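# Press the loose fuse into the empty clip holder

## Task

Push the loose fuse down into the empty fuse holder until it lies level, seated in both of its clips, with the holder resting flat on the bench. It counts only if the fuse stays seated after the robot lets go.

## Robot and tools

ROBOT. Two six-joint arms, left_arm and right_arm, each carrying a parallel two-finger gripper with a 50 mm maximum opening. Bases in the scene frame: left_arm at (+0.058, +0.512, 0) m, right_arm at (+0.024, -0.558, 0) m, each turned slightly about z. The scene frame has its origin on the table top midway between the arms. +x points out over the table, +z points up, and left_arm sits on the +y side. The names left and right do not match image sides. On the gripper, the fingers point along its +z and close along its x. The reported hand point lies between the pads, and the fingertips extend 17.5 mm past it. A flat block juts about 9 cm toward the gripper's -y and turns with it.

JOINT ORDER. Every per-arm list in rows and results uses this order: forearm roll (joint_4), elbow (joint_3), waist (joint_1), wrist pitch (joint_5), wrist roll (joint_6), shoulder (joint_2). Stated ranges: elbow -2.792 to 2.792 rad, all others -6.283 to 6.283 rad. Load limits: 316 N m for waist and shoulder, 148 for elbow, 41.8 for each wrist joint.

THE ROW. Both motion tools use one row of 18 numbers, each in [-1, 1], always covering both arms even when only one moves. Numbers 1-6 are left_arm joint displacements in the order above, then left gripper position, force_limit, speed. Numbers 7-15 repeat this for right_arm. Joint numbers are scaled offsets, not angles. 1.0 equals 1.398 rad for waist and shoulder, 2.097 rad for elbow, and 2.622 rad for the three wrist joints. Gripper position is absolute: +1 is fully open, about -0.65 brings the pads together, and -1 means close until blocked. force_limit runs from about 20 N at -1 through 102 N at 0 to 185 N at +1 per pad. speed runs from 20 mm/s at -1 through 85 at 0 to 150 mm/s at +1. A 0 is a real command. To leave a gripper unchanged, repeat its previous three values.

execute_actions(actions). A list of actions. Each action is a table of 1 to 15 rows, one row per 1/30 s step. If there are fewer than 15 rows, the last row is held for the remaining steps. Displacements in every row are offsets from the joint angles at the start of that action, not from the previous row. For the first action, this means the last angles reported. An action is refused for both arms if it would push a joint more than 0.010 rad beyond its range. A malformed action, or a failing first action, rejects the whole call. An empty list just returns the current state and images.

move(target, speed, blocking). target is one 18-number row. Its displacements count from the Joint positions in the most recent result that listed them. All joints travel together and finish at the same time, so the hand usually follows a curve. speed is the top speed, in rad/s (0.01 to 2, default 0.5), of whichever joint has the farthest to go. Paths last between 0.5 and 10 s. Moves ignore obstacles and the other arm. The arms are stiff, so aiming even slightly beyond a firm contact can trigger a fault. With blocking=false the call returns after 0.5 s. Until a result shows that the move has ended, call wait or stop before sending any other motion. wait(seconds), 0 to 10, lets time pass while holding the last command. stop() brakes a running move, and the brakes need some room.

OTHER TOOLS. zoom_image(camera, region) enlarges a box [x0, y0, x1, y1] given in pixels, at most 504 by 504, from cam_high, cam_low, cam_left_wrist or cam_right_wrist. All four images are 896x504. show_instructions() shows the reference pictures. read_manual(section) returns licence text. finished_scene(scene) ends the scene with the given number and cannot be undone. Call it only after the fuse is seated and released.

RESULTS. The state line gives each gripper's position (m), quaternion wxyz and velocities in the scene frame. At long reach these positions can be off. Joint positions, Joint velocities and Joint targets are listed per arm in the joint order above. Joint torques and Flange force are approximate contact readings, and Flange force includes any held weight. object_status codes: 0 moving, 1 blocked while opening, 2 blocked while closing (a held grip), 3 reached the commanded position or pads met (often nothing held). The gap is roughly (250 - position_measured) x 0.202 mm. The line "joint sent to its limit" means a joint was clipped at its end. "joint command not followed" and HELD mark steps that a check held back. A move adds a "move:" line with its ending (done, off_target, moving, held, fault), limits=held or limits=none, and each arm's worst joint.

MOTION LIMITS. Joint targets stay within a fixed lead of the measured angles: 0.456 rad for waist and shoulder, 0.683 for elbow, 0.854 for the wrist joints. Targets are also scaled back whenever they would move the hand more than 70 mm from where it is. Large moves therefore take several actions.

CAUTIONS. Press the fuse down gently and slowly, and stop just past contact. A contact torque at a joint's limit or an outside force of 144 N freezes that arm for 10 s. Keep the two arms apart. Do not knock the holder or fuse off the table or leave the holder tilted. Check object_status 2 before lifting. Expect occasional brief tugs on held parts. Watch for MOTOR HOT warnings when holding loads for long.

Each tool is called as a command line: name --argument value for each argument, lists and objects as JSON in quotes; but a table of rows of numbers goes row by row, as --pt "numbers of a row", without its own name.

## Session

show_instructions

execute_actions --actions '[]'

Reference images for this scene: Clip fuse holder page 1, Clip fuse holder page 2.

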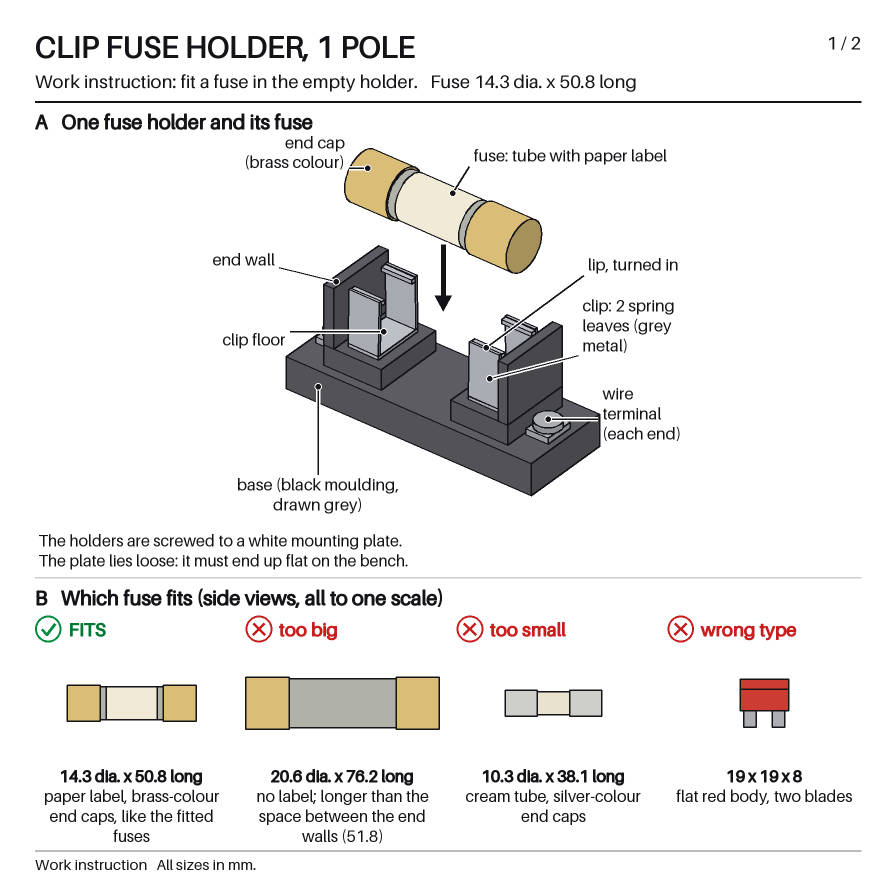

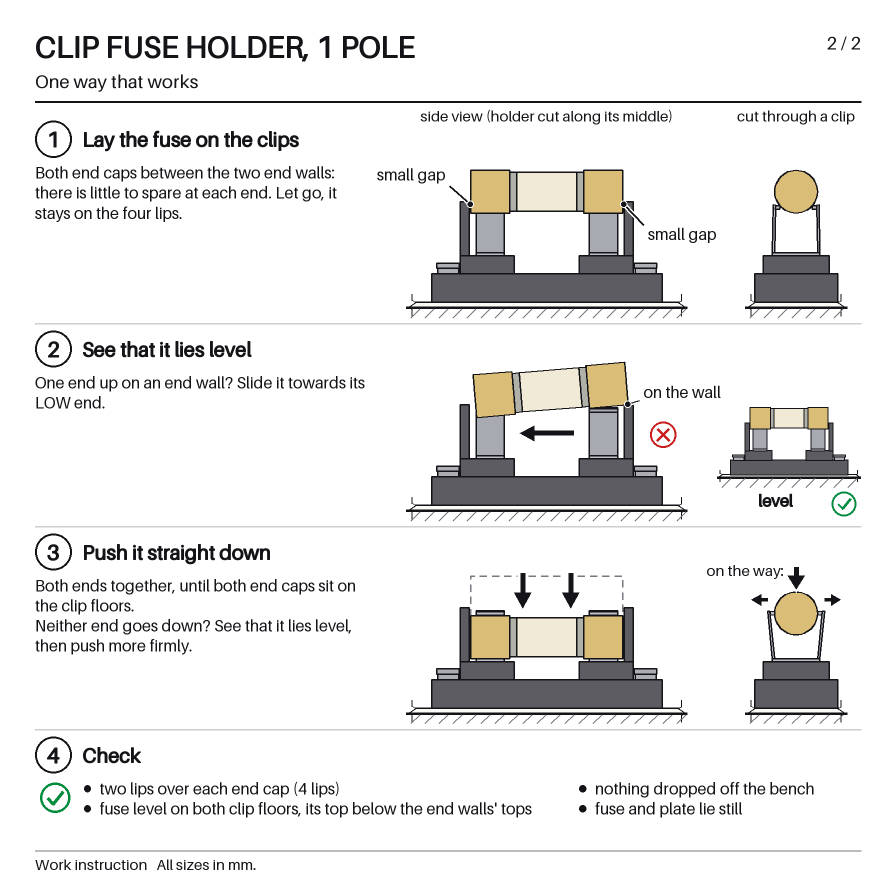

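Scene clock: 0.00 s.
left_arm: end_effector_position=(+0.0877, -0.1025, +0.3319) position_measured=3 object_status=3 end_effector_quat_wxyz=(+0.039, +0.983, -0.081, -0.160) end_effector_velocity=(+0.000, +0.000, -0.000) end_effector_angular_velocity=(+0.000, -0.002, -0.001) | right_arm: end_effector_position=(+0.6436, -0.4752, +0.3383) position_measured=3 object_status=3 end_effector_quat_wxyz=(-0.000, +0.658, +0.753, -0.001) end_effector_velocity=(-0.001, -0.000, -0.001) end_effector_angular_velocity=(+0.000, +0.002, +0.001)
Joint names: [forearm roll, elbow, waist, wrist pitch, wrist roll, shoulder]
Joint positions: left_arm=[-0.342  1.677 -1.334  1.321  0.393  0.153] | right_arm=[-0.002  1.621 -0.054  1.354 -0.054  0.169]
Joint velocities: left_arm=[ 0.002  0.001 -0.     0.     0.001 -0.   ] | right_arm=[ 0.     0.002 -0.     0.    -0.001 -0.   ]
Joint torques (N m, as the joint torque sensors report them, + toward a larger angle): no reading
Flange force (N, the push that the arm receives, along the gripper's own x y z axes): no reading
Joint targets: left_arm=[-0.342 1.677 -1.334 1.321 0.393 0.153] | right_arm=[-0.002 1.621 -0.054 1.354 -0.054 0.169]

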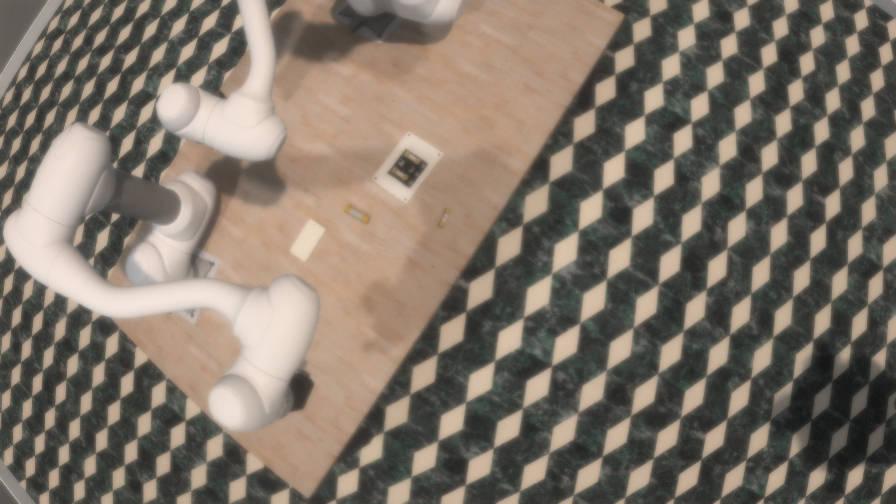

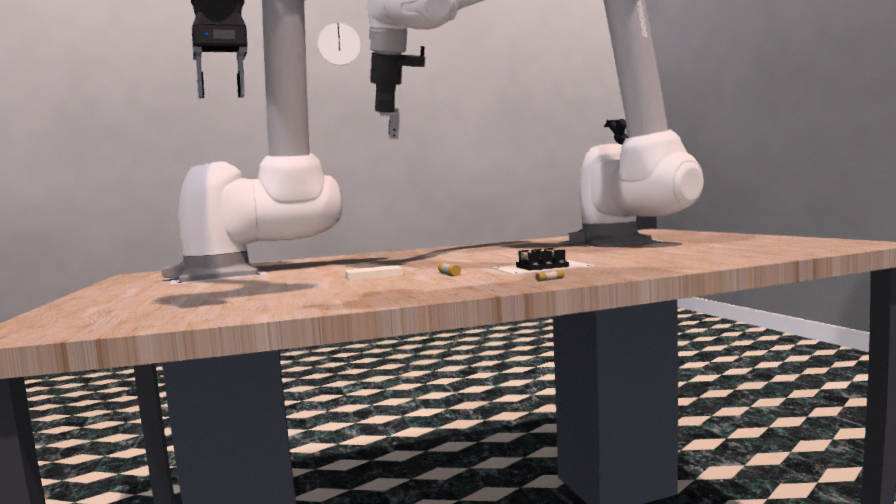

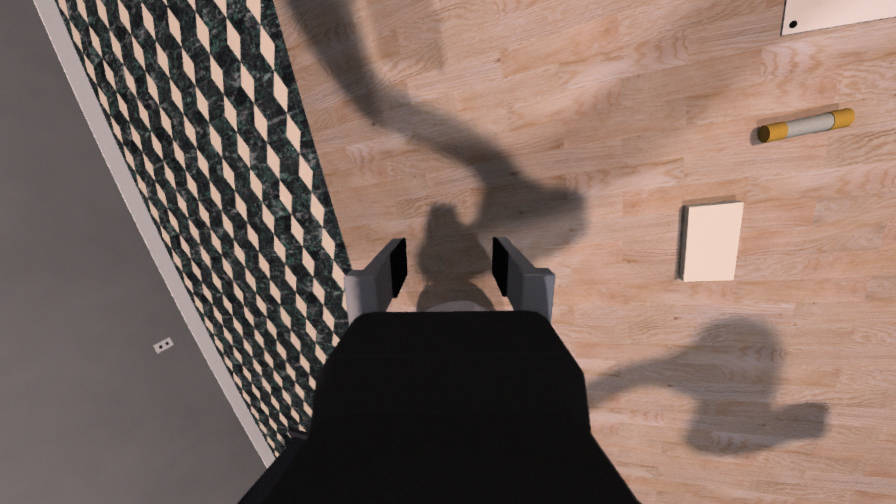

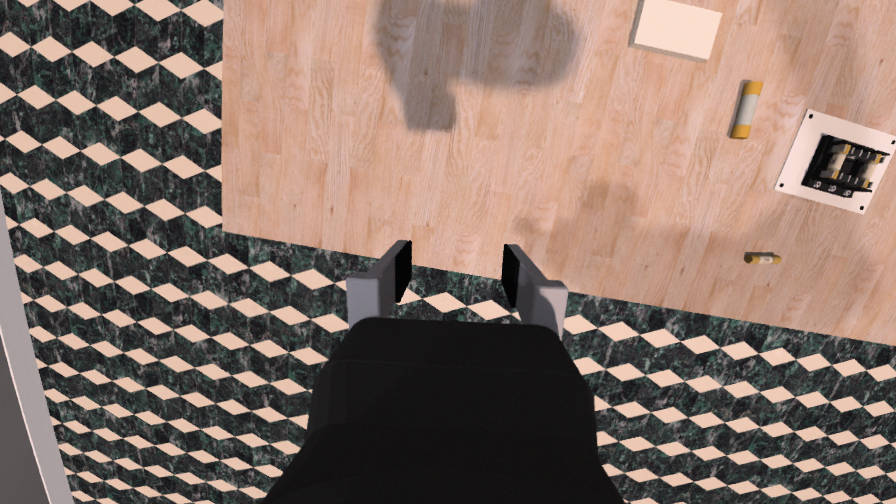

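move --target '[0,0,-0.35,0,0,0,1,0,0, 0,-0.0639,0.4424,-0.1116,0.8394,0.3035,0.14,-0.6,0]' --speed 1.3

Scene clock: 9.13 s.
left_arm: end_effector_position=(-0.2047, -0.0443, +0.3319) position_measured=3 object_status=3 end_effector_quat_wxyz=(-0.001, +0.934, -0.317, -0.165) end_effector_velocity=(+0.000, +0.000, +0.001) end_effector_angular_velocity=(-0.002, +0.001, -0.001) | right_arm: end_effector_position=(+0.6695, -0.0669, +0.1453) position_measured=132 object_status=3 end_effector_quat_wxyz=(+0.001, +0.976, +0.216, +0.000) end_effector_velocity=(+0.001, -0.000, +0.001) end_effector_angular_velocity=(+0.001, -0.002, +0.001)
Joint names: [forearm roll, elbow, waist, wrist pitch, wrist roll, shoulder]
Joint positions: left_arm=[-0.342  1.677 -1.823  1.321  0.393  0.153] | right_arm=[-0.002  1.513  0.443  1.119  1.714  0.51 ]
Joint velocities: left_arm=[-0.     0.    -0.     0.     0.001 -0.002] | right_arm=[-0.001 -0.001 -0.    -0.    -0.001 -0.001]
Joint torques (N m, as the joint torque sensors report them, + toward a larger angle): left_arm=[  3.07 -41.09   0.95  -0.17  -0.25 -59.63] | right_arm=[  4.07 -37.29   4.61  -0.1   -0.09 -91.44]
Flange force (N, the push that the arm receives, along the gripper's own x y z axes): left_arm=[0.0 3.9 -0.8] | right_arm=[6.5 4.9 -1.8]
Joint targets: left_arm=[-0.342 1.677 -1.823 1.321 0.393 0.153] | right_arm=[-0.002 1.513 0.443 1.119 1.714 0.510]
move: held (right_arm); limits=held; held on 13 of 95 steps (right_arm), including the last (right_arm); left_arm: farthest joint: the waist, 0.000 radians from its target (0.490 radians at the start); right_arm: farthest joint: the wrist roll, 0.432 radians from its target (2.201 radians at the start)
joint command not followed: on one or more control steps a check withheld the commanded joint targets of the right arm, and it was not sent them on those steps. On the call's last step the targets were still withheld.
cause: the commanded joint targets would bring a part of the robot too close to another arm (a part of this arm just beyond the shoulder and a part of the other arm just beyond the forearm roll); next, command targets that bring no part of the robot closer to that arm.

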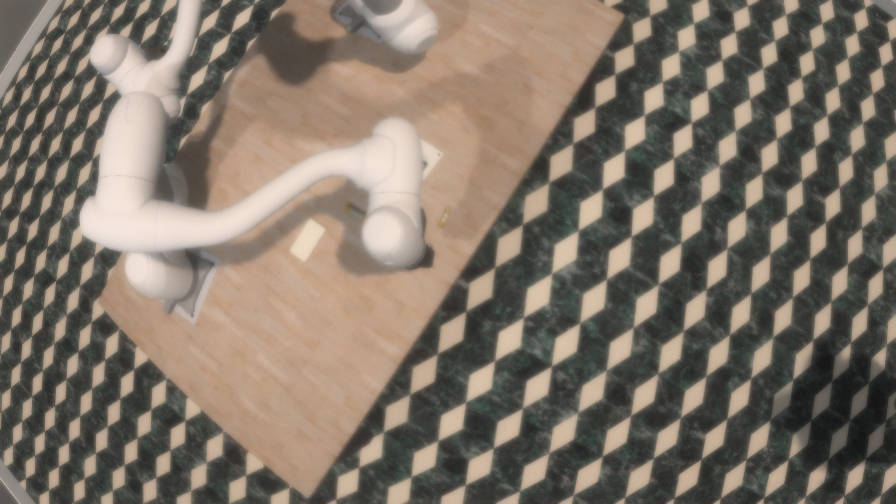

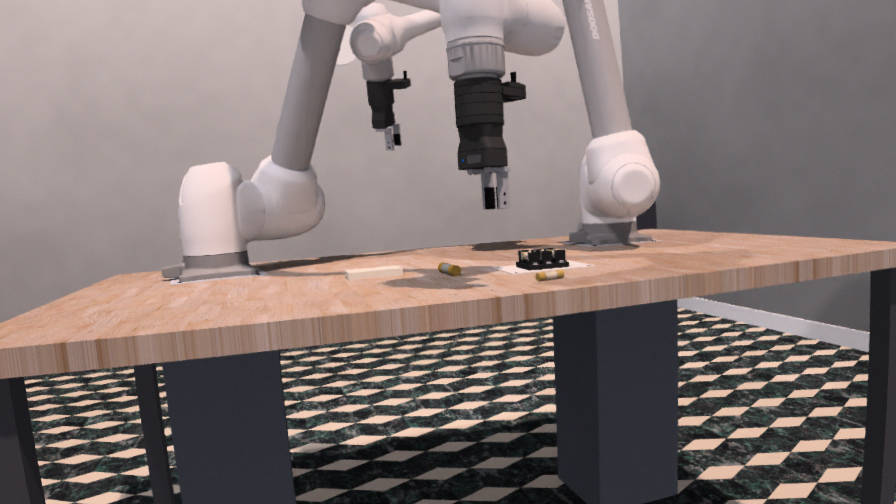

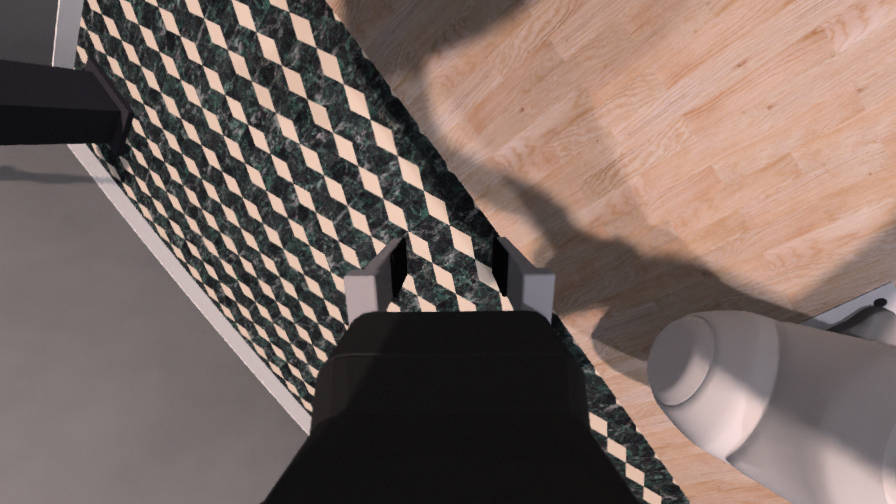

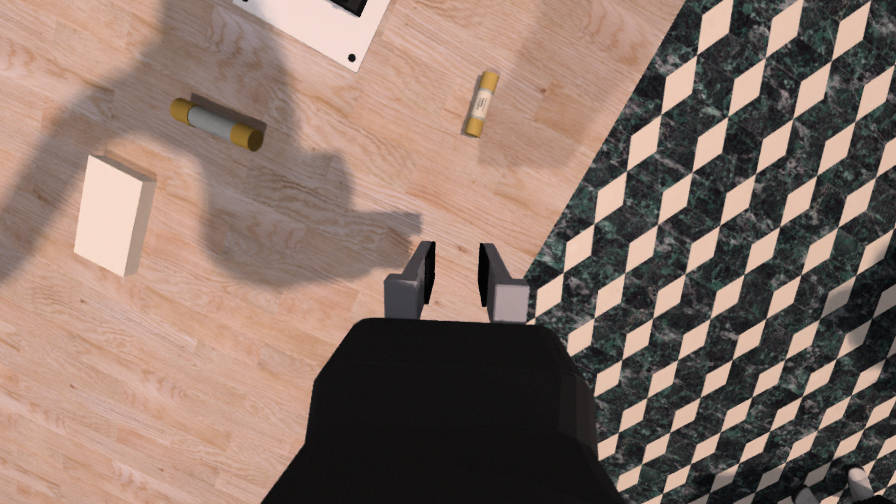

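move --target '[0,0,-0.3,0,0,-0.3,1,0,0, 0,0,0,0,0.1568,0,0.14,-0.6,0]' --speed 0.8

move --target '[0,0,0,0,0,0,1,0,0, 0,-0.0115,0.0838,-0.0359,0,0.0844,0.14,-0.6,0]' --speed 0.2

zoom_image --camera "cam_right_wrist" --region '[360, 170, 540, 320]'

Scene clock: 17.70 s.
left_arm: end_effector_position=(-0.3209, +0.2017, +0.5659) position_measured=3 object_status=3 end_effector_quat_wxyz=(+0.165, +0.811, -0.522, -0.204) end_effector_velocity=(-0.000, +0.000, -0.002) end_effector_angular_velocity=(+0.004, -0.001, +0.000) | right_arm: end_effector_position=(+0.6794, -0.0646, +0.1453) position_measured=132 object_status=3 end_effector_quat_wxyz=(+0.001, +1.000, +0.012, +0.000) end_effector_velocity=(-0.001, -0.000, -0.001) end_effector_angular_velocity=(-0.002, +0.002, -0.001)
Joint names: [forearm roll, elbow, waist, wrist pitch, wrist roll, shoulder]
Joint positions: left_arm=[-0.342  1.677 -2.243  1.321  0.393 -0.266] | right_arm=[-0.002  1.513  0.443  1.119  2.126  0.51 ]
Joint velocities: left_arm=[-0.001  0.002  0.     0.    -0.001  0.001] | right_arm=[-0.     0.003  0.001 -0.     0.001  0.   ]
Joint torques (N m, as the joint torque sensors report them, + toward a larger angle): left_arm=[  3.06 -43.65   1.15  -1.06  -0.34 -18.79] | right_arm=[  4.11 -37.06   3.23   0.11  -0.03 -92.73]
Flange force (N, the push that the arm receives, along the gripper's own x y z axes): left_arm=[-0.3 5.0 0.4] | right_arm=[8.3 -0.9 -0.1]
Joint targets: left_arm=[-0.342 1.677 -2.243 1.321 0.393 -0.266] | right_arm=[-0.002 1.513 0.443 1.119 2.126 0.510]
move: done; limits=none; left_arm: farthest joint: the waist, 0.000 radians from its target (0.419 radians at the start); right_arm: farthest joint: the waist, 0.000 radians from its target (0.000 radians at the start)

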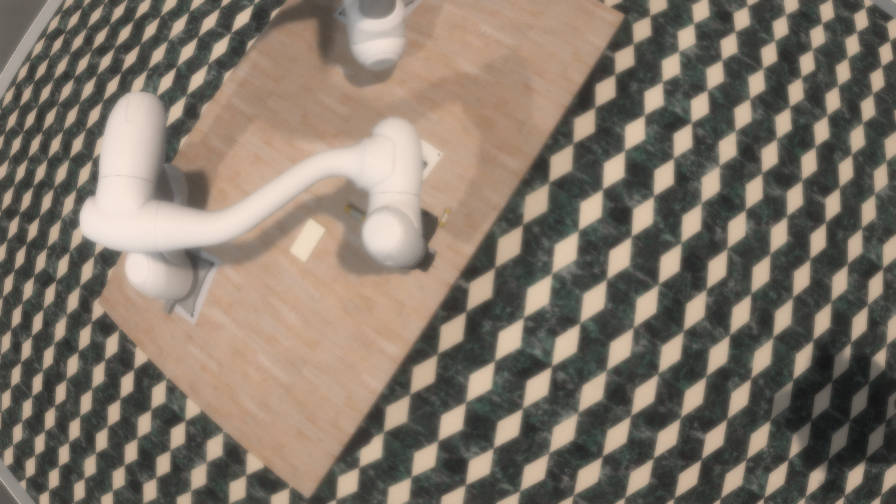

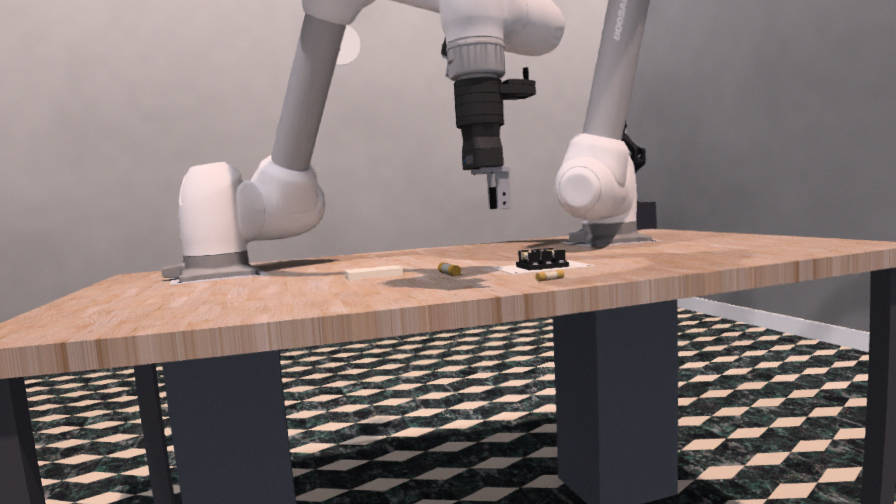

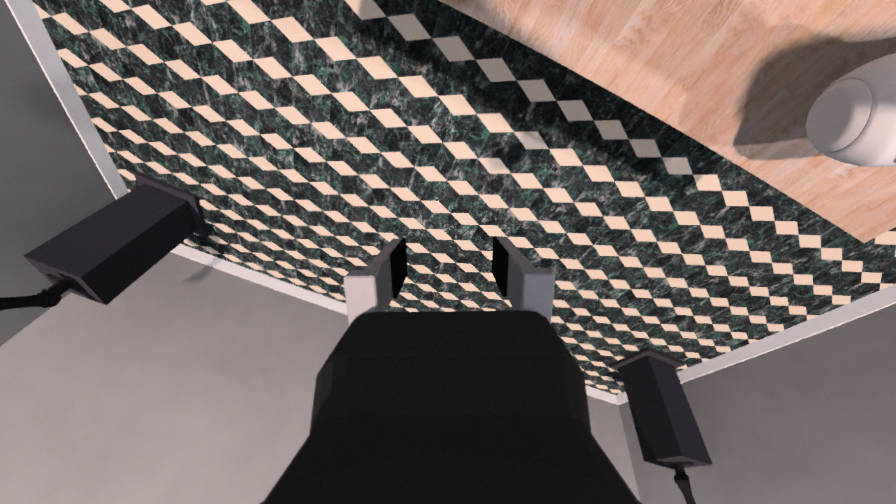

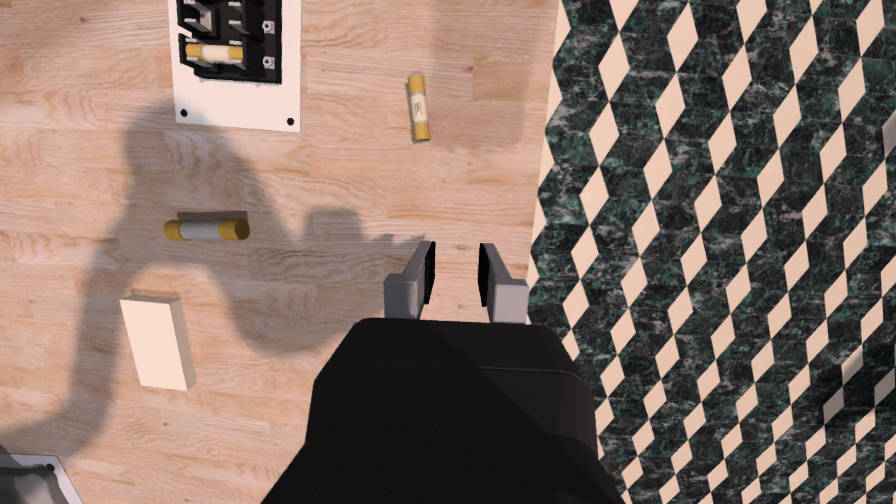

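Scene clock: 18.60 s.
left_arm: end_effector_position=(-0.3209, +0.2017, +0.5659) position_measured=3 object_status=3 end_effector_quat_wxyz=(+0.165, +0.811, -0.522, -0.204) end_effector_velocity=(+0.000, +0.000, -0.001) end_effector_angular_velocity=(+0.001, -0.002, -0.001) | right_arm: end_effector_position=(+0.6454, +0.0320, +0.0599) position_measured=132 object_status=3 end_effector_quat_wxyz=(+0.001, +0.998, +0.071, +0.000) end_effector_velocity=(-0.002, -0.000, -0.002) end_effector_angular_velocity=(-0.002, +0.002, +0.003)
Joint names: [forearm roll, elbow, waist, wrist pitch, wrist roll, shoulder]
Joint positions: left_arm=[-0.342  1.677 -2.243  1.321  0.393 -0.266] | right_arm=[-0.002  1.489  0.56   1.025  2.126  0.628]
Joint velocities: left_arm=[ 0.     0.001 -0.     0.001  0.001  0.   ] | right_arm=[-0.     0.003  0.001  0.    -0.002  0.   ]
Joint torques (N m, as the joint torque sensors report them, + toward a larger angle): left_arm=[  3.13 -43.88   1.34  -1.31  -0.21 -20.06] | right_arm=[  3.86 -36.58   0.85   0.13   0.17 -97.85]
Flange force (N, the push that the arm receives, along the gripper's own x y z axes): left_arm=[0.0 6.6 0.8] | right_arm=[-0.2 1.3 -1.8]
Joint targets: left_arm=[-0.342 1.677 -2.243 1.321 0.393 -0.266] | right_arm=[-0.002 1.489 0.560 1.025 2.126 0.628]
move: done; limits=none; left_arm: farthest joint: the waist, 0.000 radians from its target (0.000 radians at the start); right_arm: farthest joint: the waist, 0.000 radians from its target (0.117 radians at the start)

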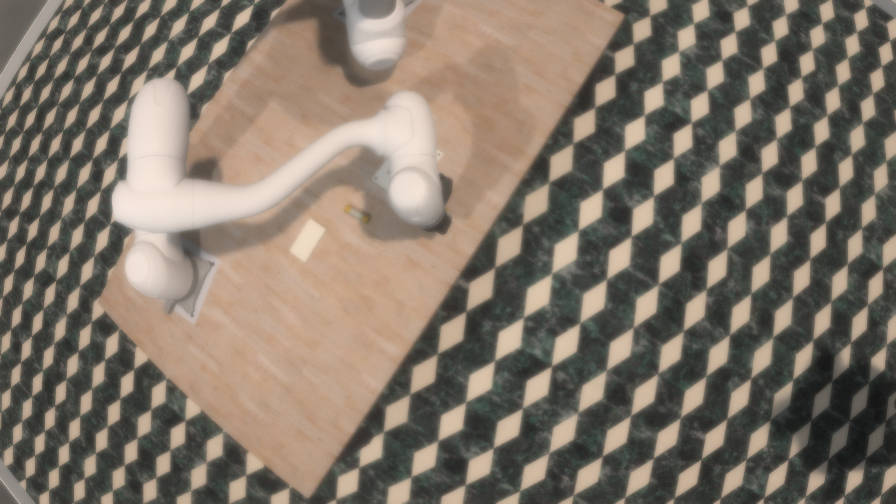

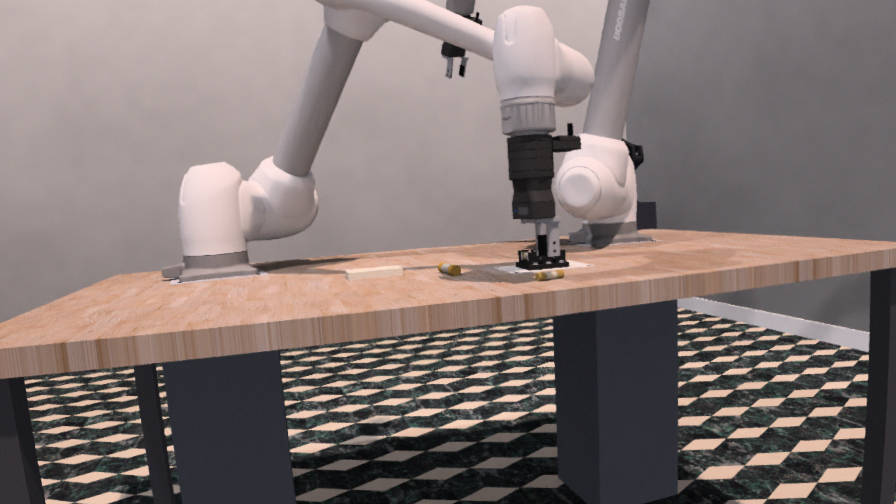

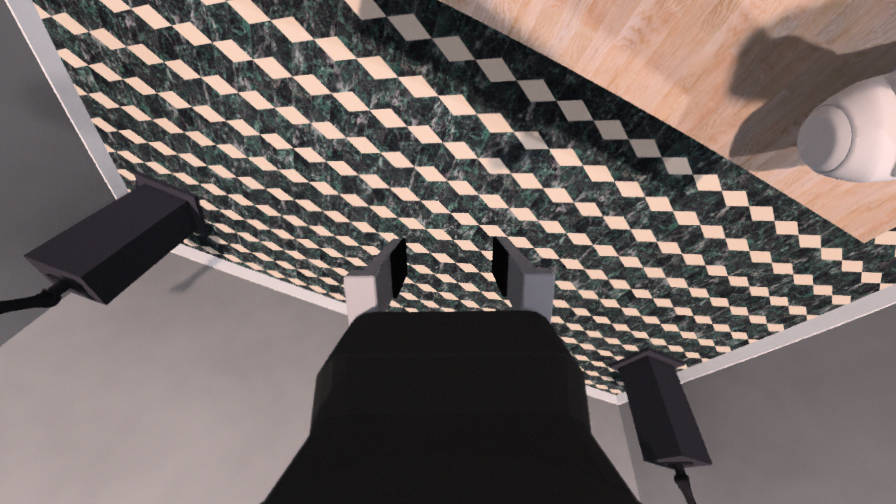

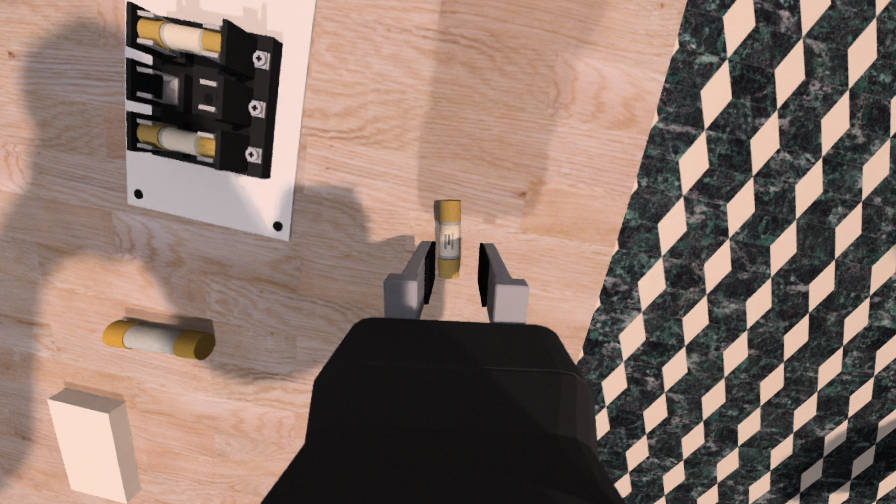

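Region (360, 170, 540, 320) of cam_right_wrist's 896x504 image, scaled by 2.800, with more detail than that image has.

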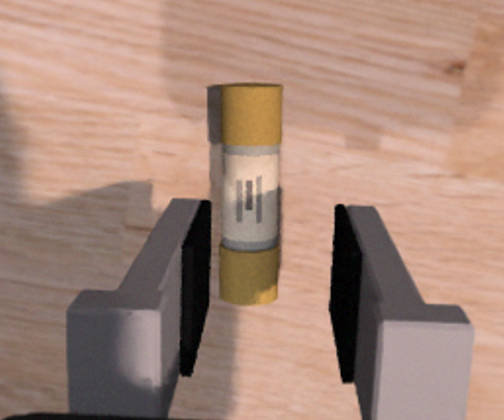

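move --target '[0,0,0,0,0,0,1,0,0, 0,0.013,0.0057,-0.022,0.003,0.0217,0.14,-0.6,0]' --speed 0.05

zoom_image --camera "cam_right_wrist" --region '[360, 170, 540, 320]'

Scene clock: 24.37 s.
left_arm: end_effector_position=(-0.3209, +0.2017, +0.5659) position_measured=3 object_status=3 end_effector_quat_wxyz=(+0.165, +0.811, -0.522, -0.204) end_effector_velocity=(+0.000, +0.000, +0.001) end_effector_angular_velocity=(-0.001, +0.001, -0.000) | right_arm: end_effector_position=(+0.6390, +0.0354, +0.0217) position_measured=132 object_status=3 end_effector_quat_wxyz=(+0.001, +0.997, +0.071, +0.000) end_effector_velocity=(+0.001, +0.000, +0.000) end_effector_angular_velocity=(+0.000, -0.001, -0.001)
Joint names: [forearm roll, elbow, waist, wrist pitch, wrist roll, shoulder]
Joint positions: left_arm=[-0.342  1.677 -2.243  1.321  0.393 -0.266] | right_arm=[-0.002  1.516  0.568  0.967  2.133  0.658]
Joint velocities: left_arm=[-0.    -0.001  0.     0.     0.    -0.001] | right_arm=[-0.001 -0.001  0.    -0.     0.001  0.   ]
Joint torques (N m, as the joint torque sensors report them, + toward a larger angle): left_arm=[  3.18 -43.49   2.08  -1.02  -0.1  -19.22] | right_arm=[   3.74  -33.96    3.12    0.04    0.22 -100.95]
Flange force (N, the push that the arm receives, along the gripper's own x y z axes): left_arm=[-2.7 6.8 1.2] | right_arm=[6.2 0.3 -0.6]
Joint targets: left_arm=[-0.342 1.677 -2.243 1.321 0.393 -0.266] | right_arm=[-0.002 1.516 0.568 0.967 2.133 0.658]
move: done; limits=none; left_arm: farthest joint: the waist, 0.000 radians from its target (0.000 radians at the start); right_arm: farthest joint: the waist, 0.000 radians from its target (0.008 radians at the start)

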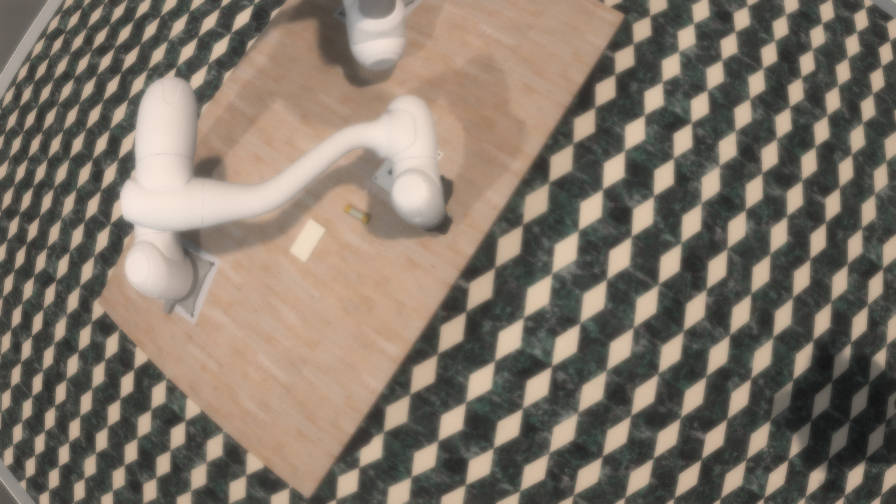

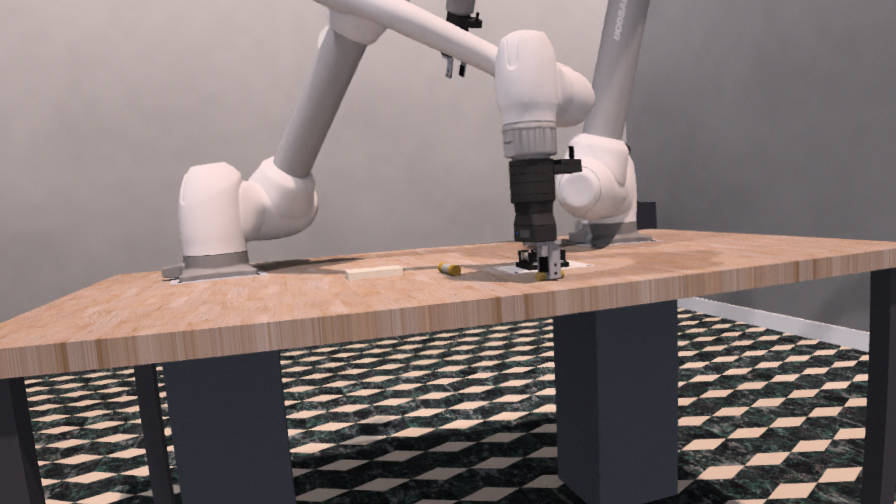

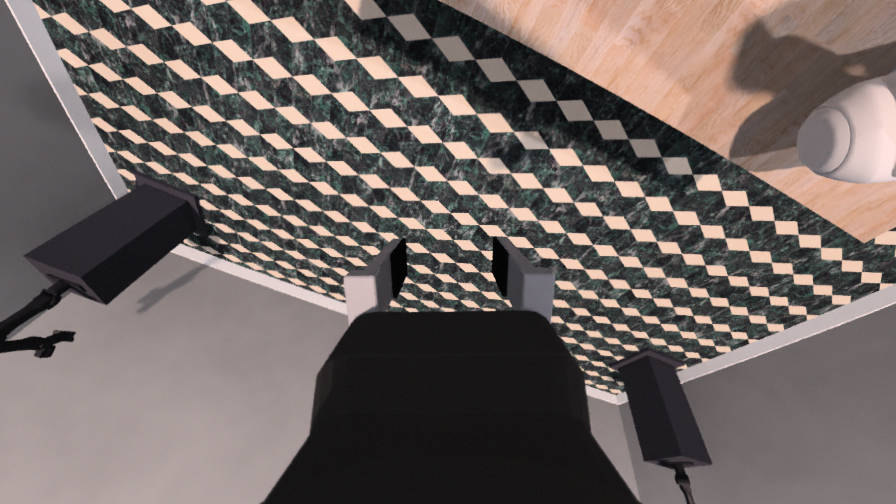

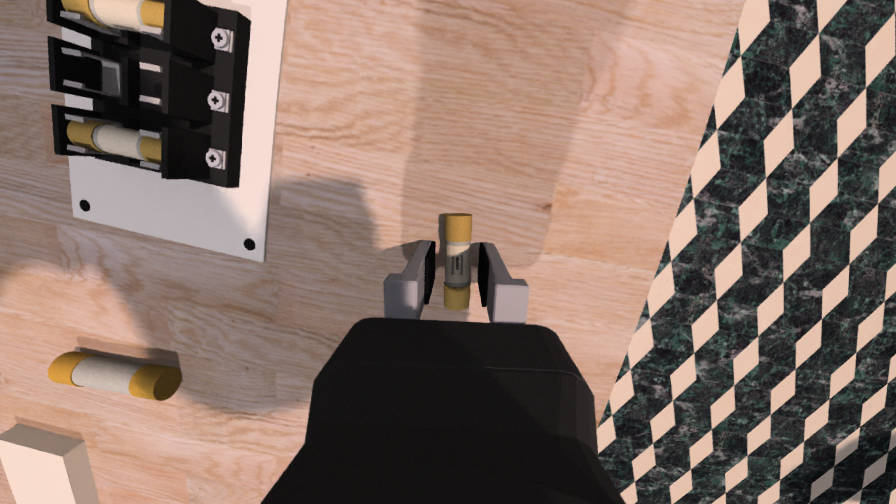

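Region (360, 170, 540, 320) of cam_right_wrist's 896x504 image, scaled by 2.800, with more detail than that image has.

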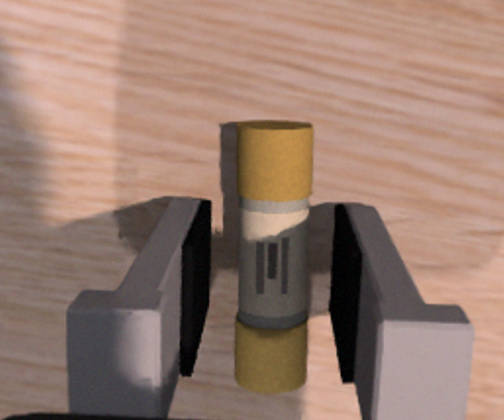

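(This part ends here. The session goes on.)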